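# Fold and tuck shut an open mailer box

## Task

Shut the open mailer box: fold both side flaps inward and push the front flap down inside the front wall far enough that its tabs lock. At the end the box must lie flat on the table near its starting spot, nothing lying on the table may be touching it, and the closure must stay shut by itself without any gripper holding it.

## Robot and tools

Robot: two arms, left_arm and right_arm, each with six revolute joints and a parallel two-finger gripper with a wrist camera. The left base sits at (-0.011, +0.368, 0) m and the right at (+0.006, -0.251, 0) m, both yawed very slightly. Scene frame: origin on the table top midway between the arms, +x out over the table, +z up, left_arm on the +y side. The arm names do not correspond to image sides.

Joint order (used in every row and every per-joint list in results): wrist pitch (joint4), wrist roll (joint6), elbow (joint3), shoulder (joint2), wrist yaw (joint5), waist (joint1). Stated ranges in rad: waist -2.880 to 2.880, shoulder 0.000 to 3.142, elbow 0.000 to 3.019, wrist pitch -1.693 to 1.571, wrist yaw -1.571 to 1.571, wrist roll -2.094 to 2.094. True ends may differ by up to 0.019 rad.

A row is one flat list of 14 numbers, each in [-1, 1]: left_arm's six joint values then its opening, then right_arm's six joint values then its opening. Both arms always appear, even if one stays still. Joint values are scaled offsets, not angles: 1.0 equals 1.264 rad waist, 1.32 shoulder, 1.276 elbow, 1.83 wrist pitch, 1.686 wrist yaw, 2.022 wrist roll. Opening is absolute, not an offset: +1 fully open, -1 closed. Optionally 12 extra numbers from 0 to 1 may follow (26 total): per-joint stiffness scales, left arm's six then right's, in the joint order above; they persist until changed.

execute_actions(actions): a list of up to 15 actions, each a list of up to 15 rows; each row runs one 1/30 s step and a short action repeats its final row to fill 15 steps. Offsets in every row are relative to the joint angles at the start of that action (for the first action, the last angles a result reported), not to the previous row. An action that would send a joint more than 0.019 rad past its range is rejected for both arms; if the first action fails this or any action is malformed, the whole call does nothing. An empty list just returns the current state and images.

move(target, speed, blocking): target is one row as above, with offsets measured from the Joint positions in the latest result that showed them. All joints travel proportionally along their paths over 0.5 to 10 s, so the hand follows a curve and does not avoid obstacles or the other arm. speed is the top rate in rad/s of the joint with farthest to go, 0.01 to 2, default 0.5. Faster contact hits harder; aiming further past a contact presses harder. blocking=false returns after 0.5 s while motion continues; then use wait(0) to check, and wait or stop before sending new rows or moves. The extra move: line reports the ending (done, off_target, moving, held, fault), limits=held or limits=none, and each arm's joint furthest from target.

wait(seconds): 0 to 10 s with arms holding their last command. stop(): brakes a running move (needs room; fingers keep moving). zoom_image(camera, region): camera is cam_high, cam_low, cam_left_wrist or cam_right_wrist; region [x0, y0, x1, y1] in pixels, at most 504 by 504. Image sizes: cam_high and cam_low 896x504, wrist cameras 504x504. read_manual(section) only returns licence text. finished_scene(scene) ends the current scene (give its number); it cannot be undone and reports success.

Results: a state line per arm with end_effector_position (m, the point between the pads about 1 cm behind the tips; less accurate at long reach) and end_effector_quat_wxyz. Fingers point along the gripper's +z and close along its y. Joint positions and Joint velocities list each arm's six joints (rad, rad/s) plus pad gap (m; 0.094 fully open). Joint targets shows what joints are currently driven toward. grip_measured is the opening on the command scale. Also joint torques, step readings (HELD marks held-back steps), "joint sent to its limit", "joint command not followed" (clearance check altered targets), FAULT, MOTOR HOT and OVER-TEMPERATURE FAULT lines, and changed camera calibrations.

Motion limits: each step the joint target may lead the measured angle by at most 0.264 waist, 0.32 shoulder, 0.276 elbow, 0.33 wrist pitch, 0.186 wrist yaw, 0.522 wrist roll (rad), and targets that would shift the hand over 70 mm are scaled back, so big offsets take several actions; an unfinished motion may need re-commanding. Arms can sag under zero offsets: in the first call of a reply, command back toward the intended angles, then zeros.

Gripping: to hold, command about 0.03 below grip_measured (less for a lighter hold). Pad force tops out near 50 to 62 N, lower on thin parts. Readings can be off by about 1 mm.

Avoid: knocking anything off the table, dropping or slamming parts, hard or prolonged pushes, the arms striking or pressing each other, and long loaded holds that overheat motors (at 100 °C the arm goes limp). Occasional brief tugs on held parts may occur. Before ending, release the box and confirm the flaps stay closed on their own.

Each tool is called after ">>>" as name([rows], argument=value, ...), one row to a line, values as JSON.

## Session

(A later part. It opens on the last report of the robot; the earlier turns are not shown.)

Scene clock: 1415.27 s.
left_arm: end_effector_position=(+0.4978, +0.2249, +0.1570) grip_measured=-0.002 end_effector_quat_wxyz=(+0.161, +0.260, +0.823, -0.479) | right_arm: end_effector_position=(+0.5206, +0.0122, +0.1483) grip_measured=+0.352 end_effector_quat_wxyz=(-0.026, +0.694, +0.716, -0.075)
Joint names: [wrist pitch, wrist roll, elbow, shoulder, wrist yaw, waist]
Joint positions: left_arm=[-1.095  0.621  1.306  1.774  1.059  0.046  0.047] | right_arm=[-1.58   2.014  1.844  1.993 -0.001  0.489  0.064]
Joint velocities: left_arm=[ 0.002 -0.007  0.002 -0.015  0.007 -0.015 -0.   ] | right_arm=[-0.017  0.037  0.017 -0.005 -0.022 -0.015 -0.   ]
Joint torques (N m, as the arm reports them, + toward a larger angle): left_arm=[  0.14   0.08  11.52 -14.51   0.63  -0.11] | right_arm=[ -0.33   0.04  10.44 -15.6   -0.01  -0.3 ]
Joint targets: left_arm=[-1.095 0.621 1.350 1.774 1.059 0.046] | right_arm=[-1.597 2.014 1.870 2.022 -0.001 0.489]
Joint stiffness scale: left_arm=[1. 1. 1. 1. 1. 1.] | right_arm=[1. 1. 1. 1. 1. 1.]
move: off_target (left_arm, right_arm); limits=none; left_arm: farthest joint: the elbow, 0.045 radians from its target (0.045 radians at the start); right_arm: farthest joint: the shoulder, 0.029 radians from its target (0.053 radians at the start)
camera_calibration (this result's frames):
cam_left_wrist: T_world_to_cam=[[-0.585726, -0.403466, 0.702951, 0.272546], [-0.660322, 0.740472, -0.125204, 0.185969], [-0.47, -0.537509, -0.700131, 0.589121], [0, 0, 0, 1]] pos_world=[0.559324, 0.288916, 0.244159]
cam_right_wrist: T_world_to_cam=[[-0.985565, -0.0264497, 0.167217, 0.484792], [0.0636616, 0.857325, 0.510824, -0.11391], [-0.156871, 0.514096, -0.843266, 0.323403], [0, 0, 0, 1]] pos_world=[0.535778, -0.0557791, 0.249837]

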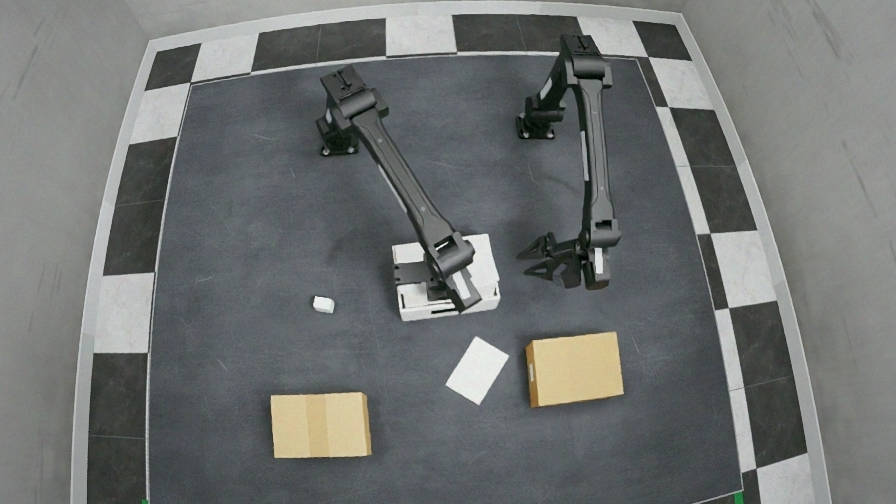

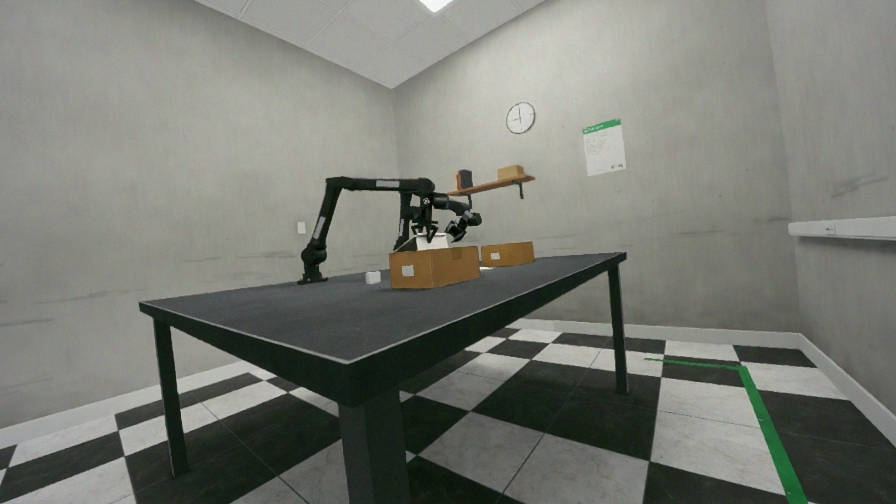

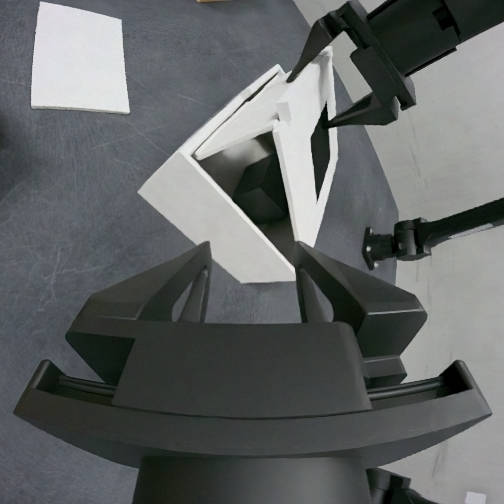

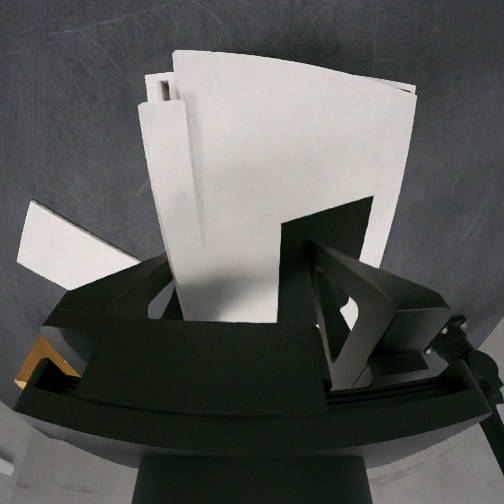

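>>> move(target=[0,0,0.035,0,0,0,0,0.025,0,0.025,0.05,0,-0.01,0.4], speed=0.04)

>>> zoom_image(camera="cam_left_wrist", region=[120,0,420,260])

Scene clock: 1423.13 s.
left_arm: end_effector_position=(+0.4978, +0.2249, +0.1570) grip_measured=-0.002 end_effector_quat_wxyz=(+0.161, +0.260, +0.823, -0.479) | right_arm: end_effector_position=(+0.5247, +0.0126, +0.1399) grip_measured=+0.401 end_effector_quat_wxyz=(-0.027, +0.693, +0.716, -0.076)
Joint names: [wrist pitch, wrist roll, elbow, shoulder, wrist yaw, waist]
Joint positions: left_arm=[-1.095  0.621  1.306  1.774  1.059  0.046  0.047] | right_arm=[-1.57   2.008  1.848  2.01  -0.003  0.486  0.066]
Joint velocities: left_arm=[-0.007  0.022 -0.007  0.005  0.007 -0.005 -0.001] | right_arm=[ 0.022  0.007  0.002  0.015  0.037  0.015 -0.001]
Joint torques (N m, as the arm reports them, + toward a larger angle): left_arm=[  0.14   0.09  11.53 -14.56   0.64  -0.1 ] | right_arm=[  1.85   0.12  10.51 -13.42   0.09  -1.01]
Joint targets: left_arm=[-1.095 0.621 1.350 1.774 1.059 0.046] | right_arm=[-1.534 2.014 1.876 2.059 -0.001 0.476]
Joint stiffness scale: left_arm=[1. 1. 1. 1. 1. 1.] | right_arm=[1. 1. 1. 1. 1. 1.]
move: off_target (left_arm, right_arm); limits=none; left_arm: farthest joint: the elbow, 0.045 radians from its target (0.045 radians at the start); right_arm: farthest joint: the shoulder, 0.049 radians from its target (0.066 radians at the start)
camera_calibration (this result's frames):
cam_left_wrist: T_world_to_cam=[[-0.585726, -0.403466, 0.702951, 0.272546], [-0.660322, 0.740472, -0.125204, 0.185969], [-0.47, -0.537509, -0.700131, 0.589121], [0, 0, 0, 1]] pos_world=[0.559324, 0.288916, 0.244159]
cam_right_wrist: T_world_to_cam=[[-0.984886, -0.0289247, 0.17077, 0.489452], [0.0635583, 0.856817, 0.511688, -0.110313], [-0.161119, 0.514808, -0.842029, 0.318695], [0, 0, 0, 1]] pos_world=[0.540414, -0.0553915, 0.241213]

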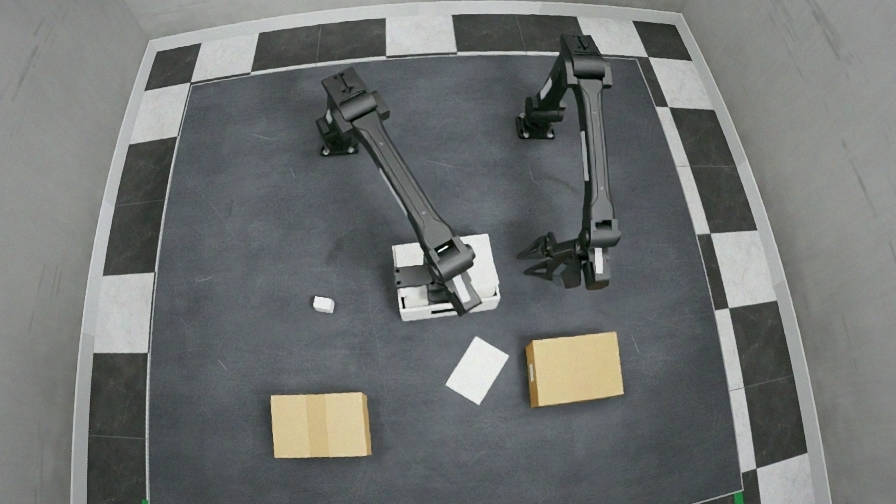

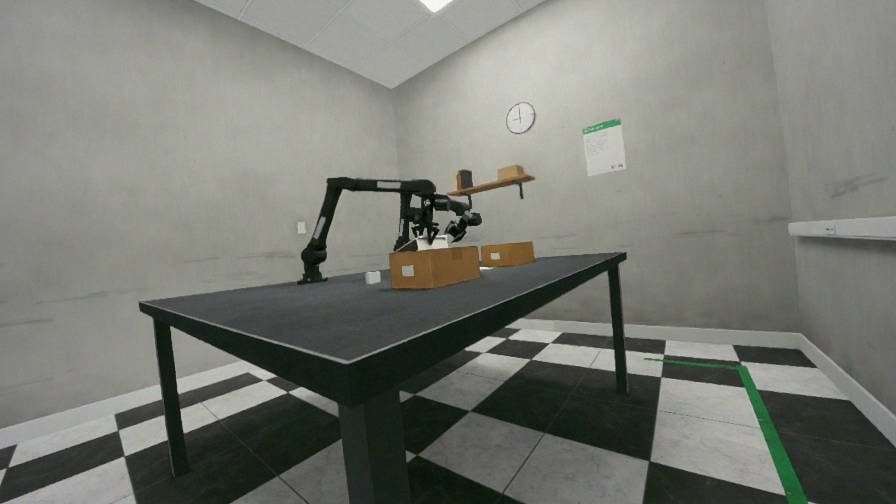

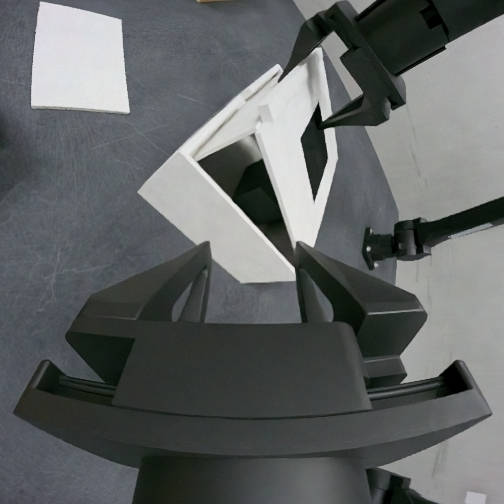

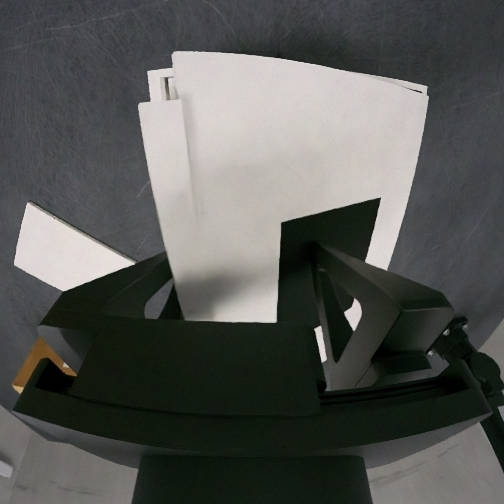

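Region (120, 0, 420, 260) of cam_left_wrist's 504x504 image, scaled by 1.680, with more detail than that image has; it fills the top 437 rows of this view, and the rest is white.

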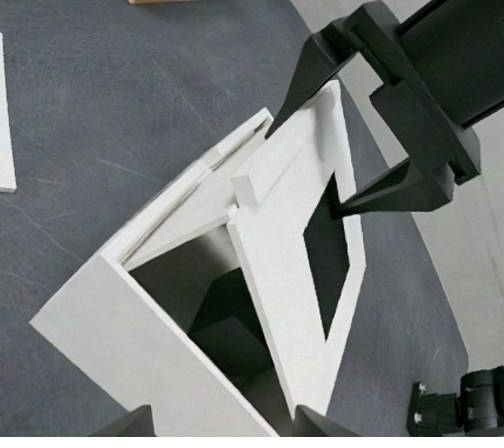

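Tip is in. Same finishing sequence as before.

>>> move(target=[0,0,0.035,0,0,0,0,0.085,0,0.025,0.035,0,-0.03,1], speed=0.06)

>>> move(target=[0,0,0.035,0,0,0,0,0.03,0,0.01,0.075,0,-0.01,0.5], speed=0.04)

>>> move(target=[0,0,0.035,0,0,0,0,0,0,0.03,-0.03,0,0,0.5], speed=0.05)

Scene clock: 1435.60 s.
left_arm: end_effector_position=(+0.4972, +0.2249, +0.1563) grip_measured=-0.002 end_effector_quat_wxyz=(+0.160, +0.259, +0.823, -0.479) | right_arm: end_effector_position=(+0.5606, +0.0164, +0.1205) grip_measured=+1.000 end_effector_quat_wxyz=(-0.009, +0.703, +0.711, -0.023)
Joint names: [wrist pitch, wrist roll, elbow, shoulder, wrist yaw, waist]
Joint positions: left_arm=[-1.095  0.621  1.304  1.774  1.059  0.046  0.047] | right_arm=[-1.429  2.008  1.846  2.037 -0.002  0.465  0.094]
Joint velocities: left_arm=[-0.017 -0.007 -0.007 -0.005 -0.007 -0.024 -0.002] | right_arm=[ 0.007  0.007  0.007 -0.005 -0.037 -0.005  0.   ]
Joint torques (N m, as the arm reports them, + toward a larger angle): left_arm=[  0.15   0.08  11.69 -14.46   0.63  -0.08] | right_arm=[  1.08   0.03  11.43 -16.48  -0.02  -1.58]
Joint targets: left_arm=[-1.095 0.621 1.350 1.774 1.059 0.046] | right_arm=[-1.414 2.009 1.880 2.056 -0.002 0.449]
Joint stiffness scale: left_arm=[1. 1. 1. 1. 1. 1.] | right_arm=[1. 1. 1. 1. 1. 1.]
move: off_target (left_arm, right_arm); limits=none; left_arm: farthest joint: the elbow, 0.047 radians from its target (0.045 radians at the start); right_arm: farthest joint: the elbow, 0.034 radians from its target (0.032 radians at the start)
camera_calibration (this result's frames):
cam_left_wrist: T_world_to_cam=[[-0.584384, -0.403447, 0.704078, 0.271783], [-0.66056, 0.740469, -0.123964, 0.185402], [-0.471335, -0.537528, -0.699219, 0.588888], [0, 0, 0, 1]] pos_world=[0.558858, 0.28891, 0.243388]
cam_right_wrist: T_world_to_cam=[[-0.997482, -0.0141411, 0.0694965, 0.547247], [0.0271339, 0.829268, 0.558192, -0.0906], [-0.0655247, 0.558672, -0.826796, 0.250113], [0, 0, 0, 1]] pos_world=[0.564716, -0.0568611, 0.219333]

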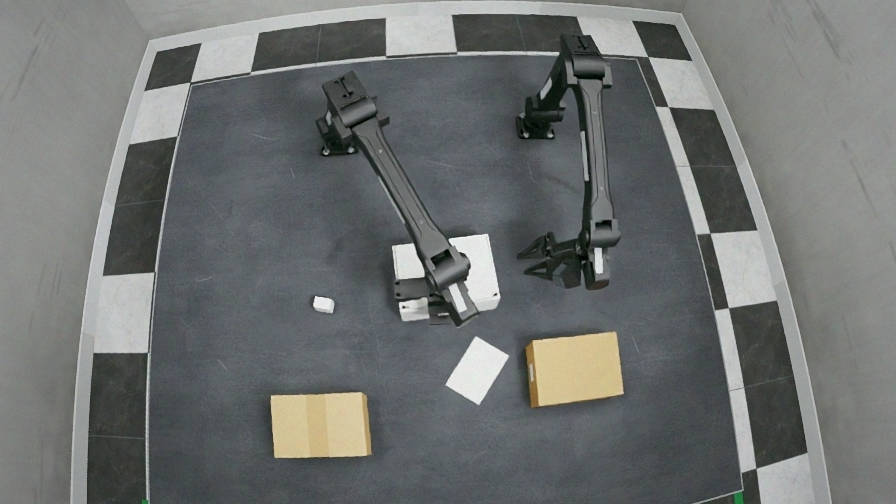

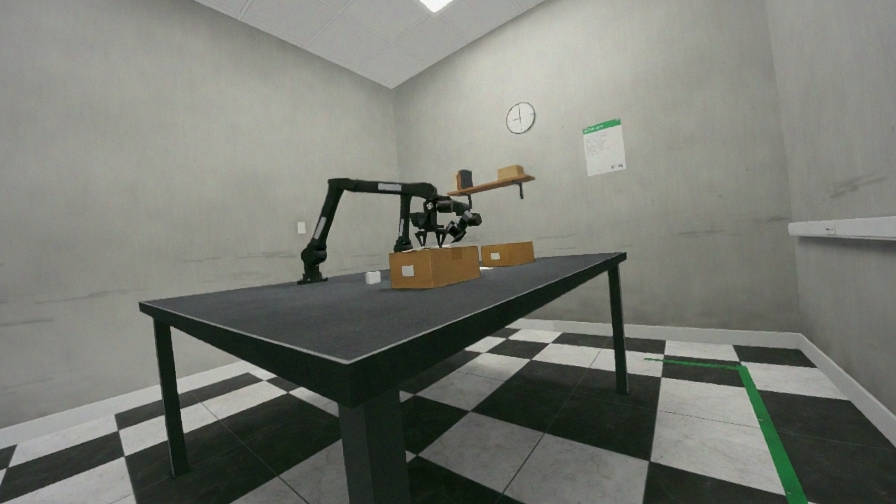

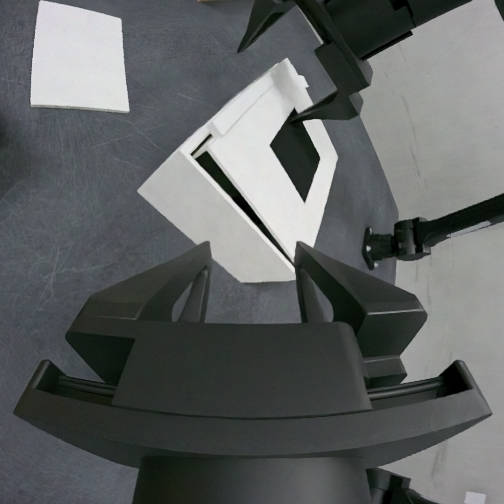

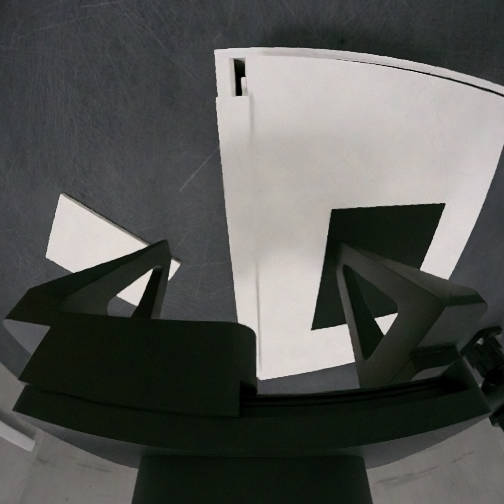

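Scene clock: 1438.30 s.
left_arm: end_effector_position=(+0.4966, +0.2249, +0.1557) grip_measured=-0.002 end_effector_quat_wxyz=(+0.159, +0.259, +0.823, -0.479) | right_arm: end_effector_position=(+0.5617, +0.0169, +0.1082) grip_measured=+0.502 end_effector_quat_wxyz=(-0.012, +0.702, +0.711, -0.030)
Joint names: [wrist pitch, wrist roll, elbow, shoulder, wrist yaw, waist]
Joint positions: left_arm=[-1.095  0.621  1.302  1.774  1.059  0.046  0.047] | right_arm=[-1.423  2.008  1.846  2.057 -0.002  0.465  0.071]
Joint velocities: left_arm=[ 0.002 -0.037 -0.012  0.005 -0.007 -0.015  0.001] | right_arm=[-0.002 -0.007 -0.012 -0.005 -0.022 -0.015  0.001]
Joint torques (N m, as the arm reports them, + toward a larger angle): left_arm=[  0.12   0.09  11.65 -14.42   0.63  -0.11] | right_arm=[  2.53   0.03   9.58 -12.74   0.03  -1.58]
Joint targets: left_arm=[-1.095 0.621 1.348 1.774 1.059 0.046] | right_arm=[-1.375 2.008 1.859 2.135 -0.002 0.453]
Joint stiffness scale: left_arm=[1. 1. 1. 1. 1. 1.] | right_arm=[1. 1. 1. 1. 1. 1.]
move: off_target (left_arm, right_arm); limits=none; left_arm: farthest joint: the elbow, 0.047 radians from its target (0.045 radians at the start); right_arm: farthest joint: the shoulder, 0.079 radians from its target (0.099 radians at the start)
camera_calibration (this result's frames):
cam_left_wrist: T_world_to_cam=[[-0.58304, -0.403428, 0.705202, 0.271021], [-0.660795, 0.740465, -0.122724, 0.184835], [-0.472667, -0.537547, -0.698304, 0.588654], [0, 0, 0, 1]] pos_world=[0.558392, 0.288903, 0.242619]
cam_right_wrist: T_world_to_cam=[[-0.996489, -0.0136616, 0.082598, 0.547174], [0.0343833, 0.83277, 0.552551, -0.0876881], [-0.0763339, 0.553451, -0.829376, 0.246146], [0, 0, 0, 1]] pos_world=[0.567057, -0.0557302, 0.207404]

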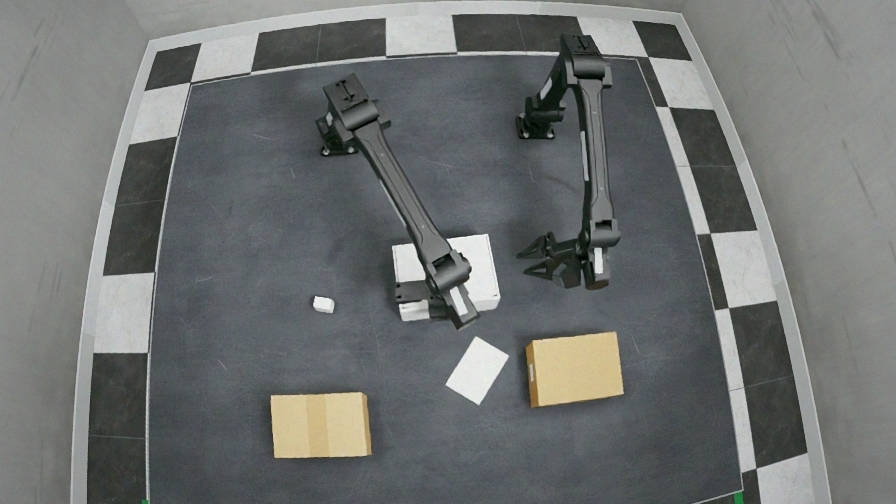

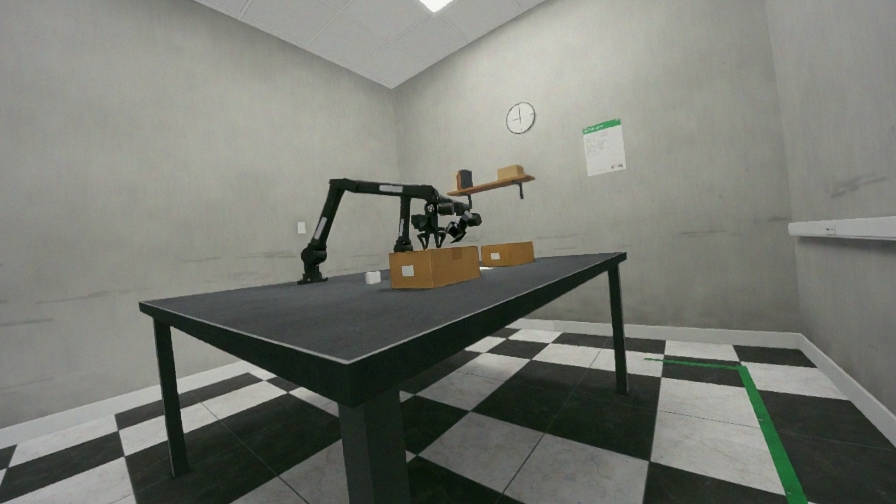

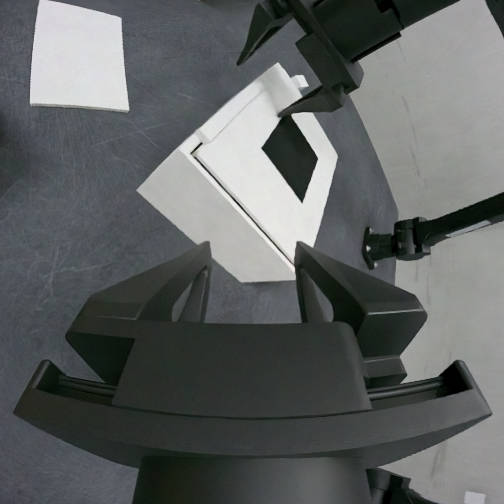

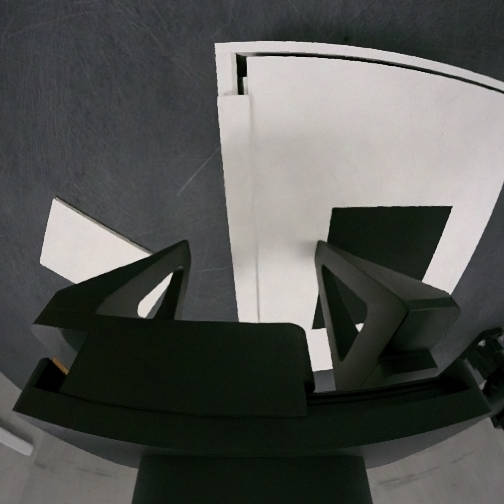

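Scene clock: 1439.53 s.
left_arm: end_effector_position=(+0.4966, +0.2249, +0.1557) grip_measured=-0.002 end_effector_quat_wxyz=(+0.159, +0.259, +0.823, -0.479) | right_arm: end_effector_position=(+0.5618, +0.0169, +0.1241) grip_measured=+0.502 end_effector_quat_wxyz=(-0.007, +0.703, +0.711, -0.017)
Joint names: [wrist pitch, wrist roll, elbow, shoulder, wrist yaw, waist]
Joint positions: left_arm=[-1.095  0.621  1.302  1.774  1.059  0.046  0.047] | right_arm=[-1.424  2.008  1.846  2.03  -0.002  0.465  0.071]
Joint velocities: left_arm=[ 0.007 -0.007 -0.017  0.005 -0.051 -0.005 -0.001] | right_arm=[ 0.007  0.022  0.012  0.005  0.022 -0.005  0.   ]
Joint torques (N m, as the arm reports them, + toward a larger angle): left_arm=[  0.14   0.09  11.51 -14.48   0.64  -0.17] | right_arm=[  0.69   0.01  11.78 -18.4    0.01  -0.3 ]
Joint targets: left_arm=[-1.095 0.621 1.347 1.774 1.059 0.046] | right_arm=[-1.423 2.008 1.884 2.018 -0.002 0.465]
Joint stiffness scale: left_arm=[1. 1. 1. 1. 1. 1.] | right_arm=[1. 1. 1. 1. 1. 1.]
move: off_target (left_arm, right_arm); limits=none; left_arm: farthest joint: the elbow, 0.045 radians from its target (0.045 radians at the start); right_arm: farthest joint: the elbow, 0.038 radians from its target (0.038 radians at the start)
camera_calibration (this result's frames):
cam_left_wrist: T_world_to_cam=[[-0.58304, -0.403428, 0.705202, 0.271021], [-0.660795, 0.740465, -0.122724, 0.184835], [-0.472667, -0.537547, -0.698304, 0.588654], [0, 0, 0, 1]] pos_world=[0.558392, 0.288903, 0.242619]
cam_right_wrist: T_world_to_cam=[[-0.998124, -0.0144515, 0.0594881, 0.549754], [0.0215524, 0.826572, 0.562419, -0.0904265], [-0.0572989, 0.562646, -0.82471, 0.247887], [0, 0, 0, 1]] pos_world=[0.564875, -0.0567841, 0.222589]

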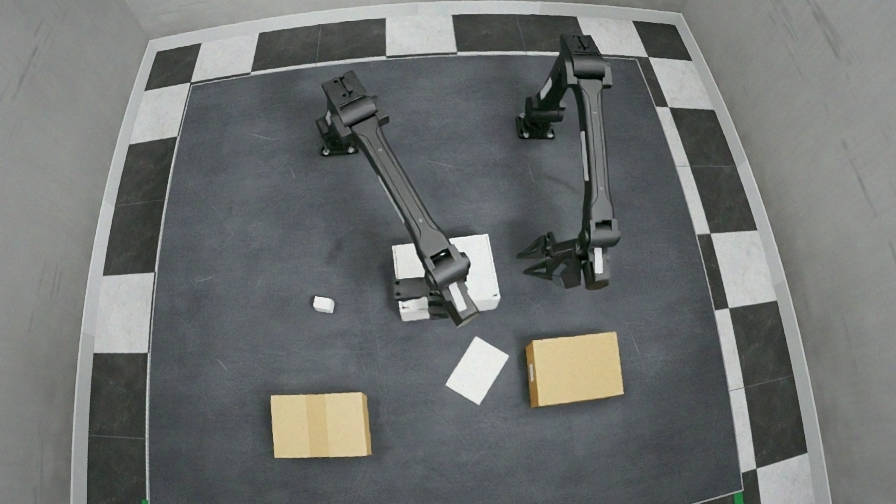

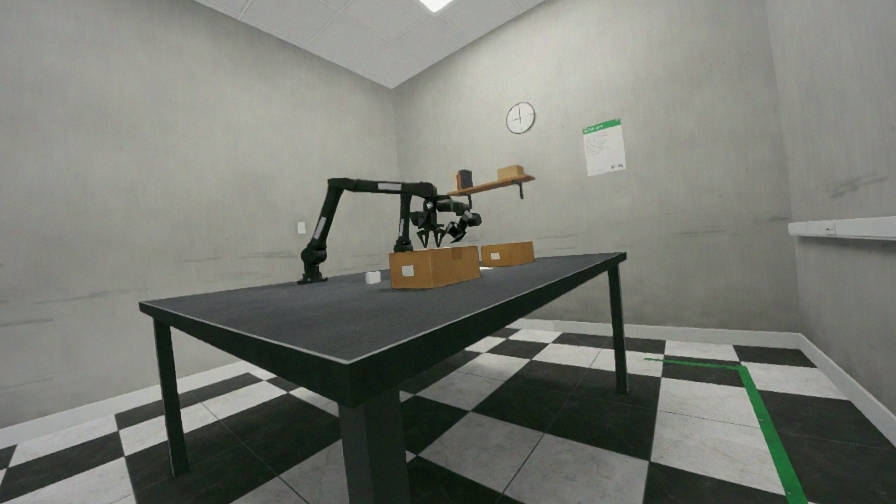

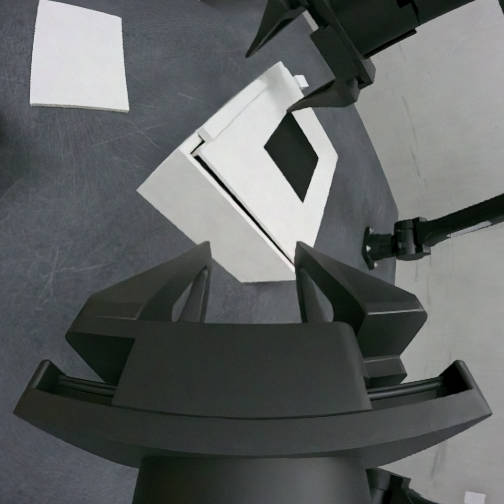

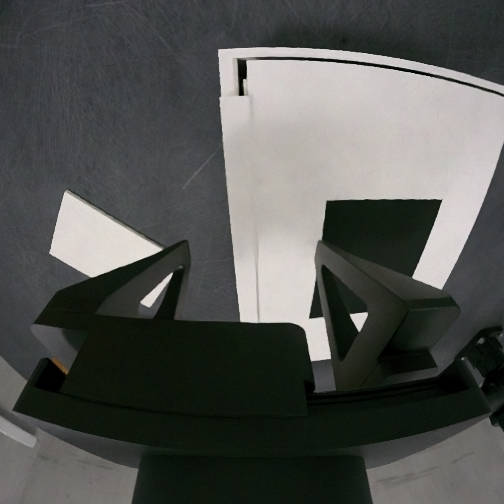

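Caught (small play). Retract and check.

>>> move(target=[0,0,0.035,-0.05,0,0.1,0,0,0,0.03,-0.2,0,-0.2,0.5], speed=0.3)

Scene clock: 1452.33 s.
left_arm: end_effector_position=(+0.5090, +0.2894, +0.1731) grip_measured=-0.002 end_effector_quat_wxyz=(+0.203, +0.216, +0.836, -0.462) | right_arm: end_effector_position=(+0.5920, -0.1331, +0.2813) grip_measured=+0.502 end_effector_quat_wxyz=(+0.050, +0.781, +0.614, +0.103)
Joint names: [wrist pitch, wrist roll, elbow, shoulder, wrist yaw, waist]
Joint positions: left_arm=[-1.095  0.621  1.301  1.738  1.059  0.172  0.047] | right_arm=[-1.424  2.008  1.846  1.763 -0.002  0.215  0.071]
Joint velocities: left_arm=[-0.012 -0.022  0.002 -0.015 -0.037 -0.015  0.001] | right_arm=[ 0.002  0.051  0.012 -0.005 -0.007 -0.005 -0.   ]
Joint torques (N m, as the arm reports them, + toward a larger angle): left_arm=[  0.17   0.09  11.75 -16.38   0.63   0.02] | right_arm=[  1.04  -0.03  12.37 -15.05   0.04  -0.01]
Joint targets: left_arm=[-1.095 0.621 1.347 1.708 1.059 0.173] | right_arm=[-1.424 2.008 1.884 1.766 -0.002 0.213]
Joint stiffness scale: left_arm=[1. 1. 1. 1. 1. 1.] | right_arm=[1. 1. 1. 1. 1. 1.]
move: off_target (left_arm, right_arm); limits=none; left_arm: farthest joint: the elbow, 0.046 radians from its target (0.045 radians at the start); right_arm: farthest joint: the elbow, 0.038 radians from its target (0.038 radians at the start)
camera_calibration (this result's frames):
cam_left_wrist: T_world_to_cam=[[-0.552616, -0.476702, 0.683645, 0.301451], [-0.743515, 0.652596, -0.14596, 0.219028], [-0.376564, -0.588961, -0.71507, 0.61022], [0, 0, 0, 1]] pos_world=[0.559224, 0.360161, 0.262234]
cam_right_wrist: T_world_to_cam=[[-0.954469, 0.236793, -0.181435, 0.643715], [0.06725, 0.763349, 0.642476, -0.113509], [0.290632, 0.601022, -0.744517, 0.240249], [0, 0, 0, 1]] pos_world=[0.552215, -0.210175, 0.368589]

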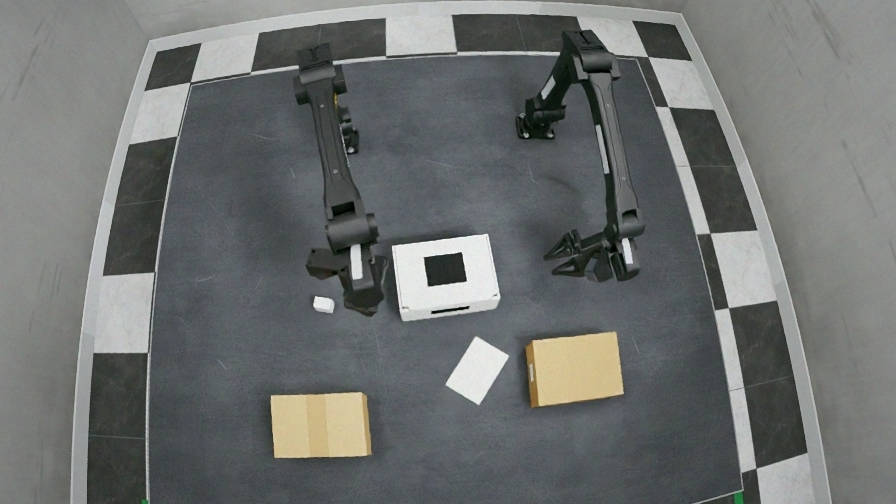

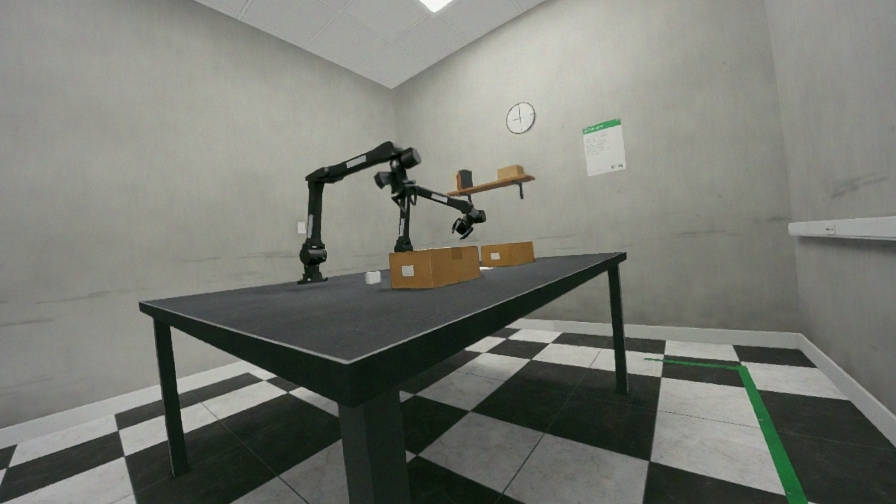

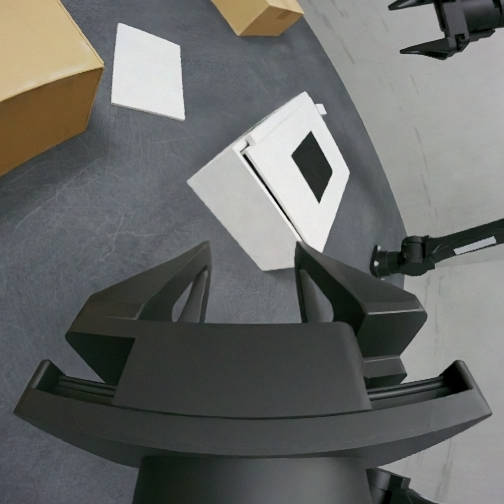

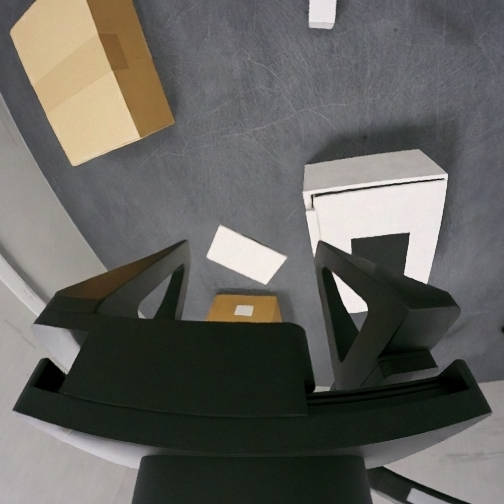

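>>> finished_scene(scene=1)

The scene is finished: the task was done.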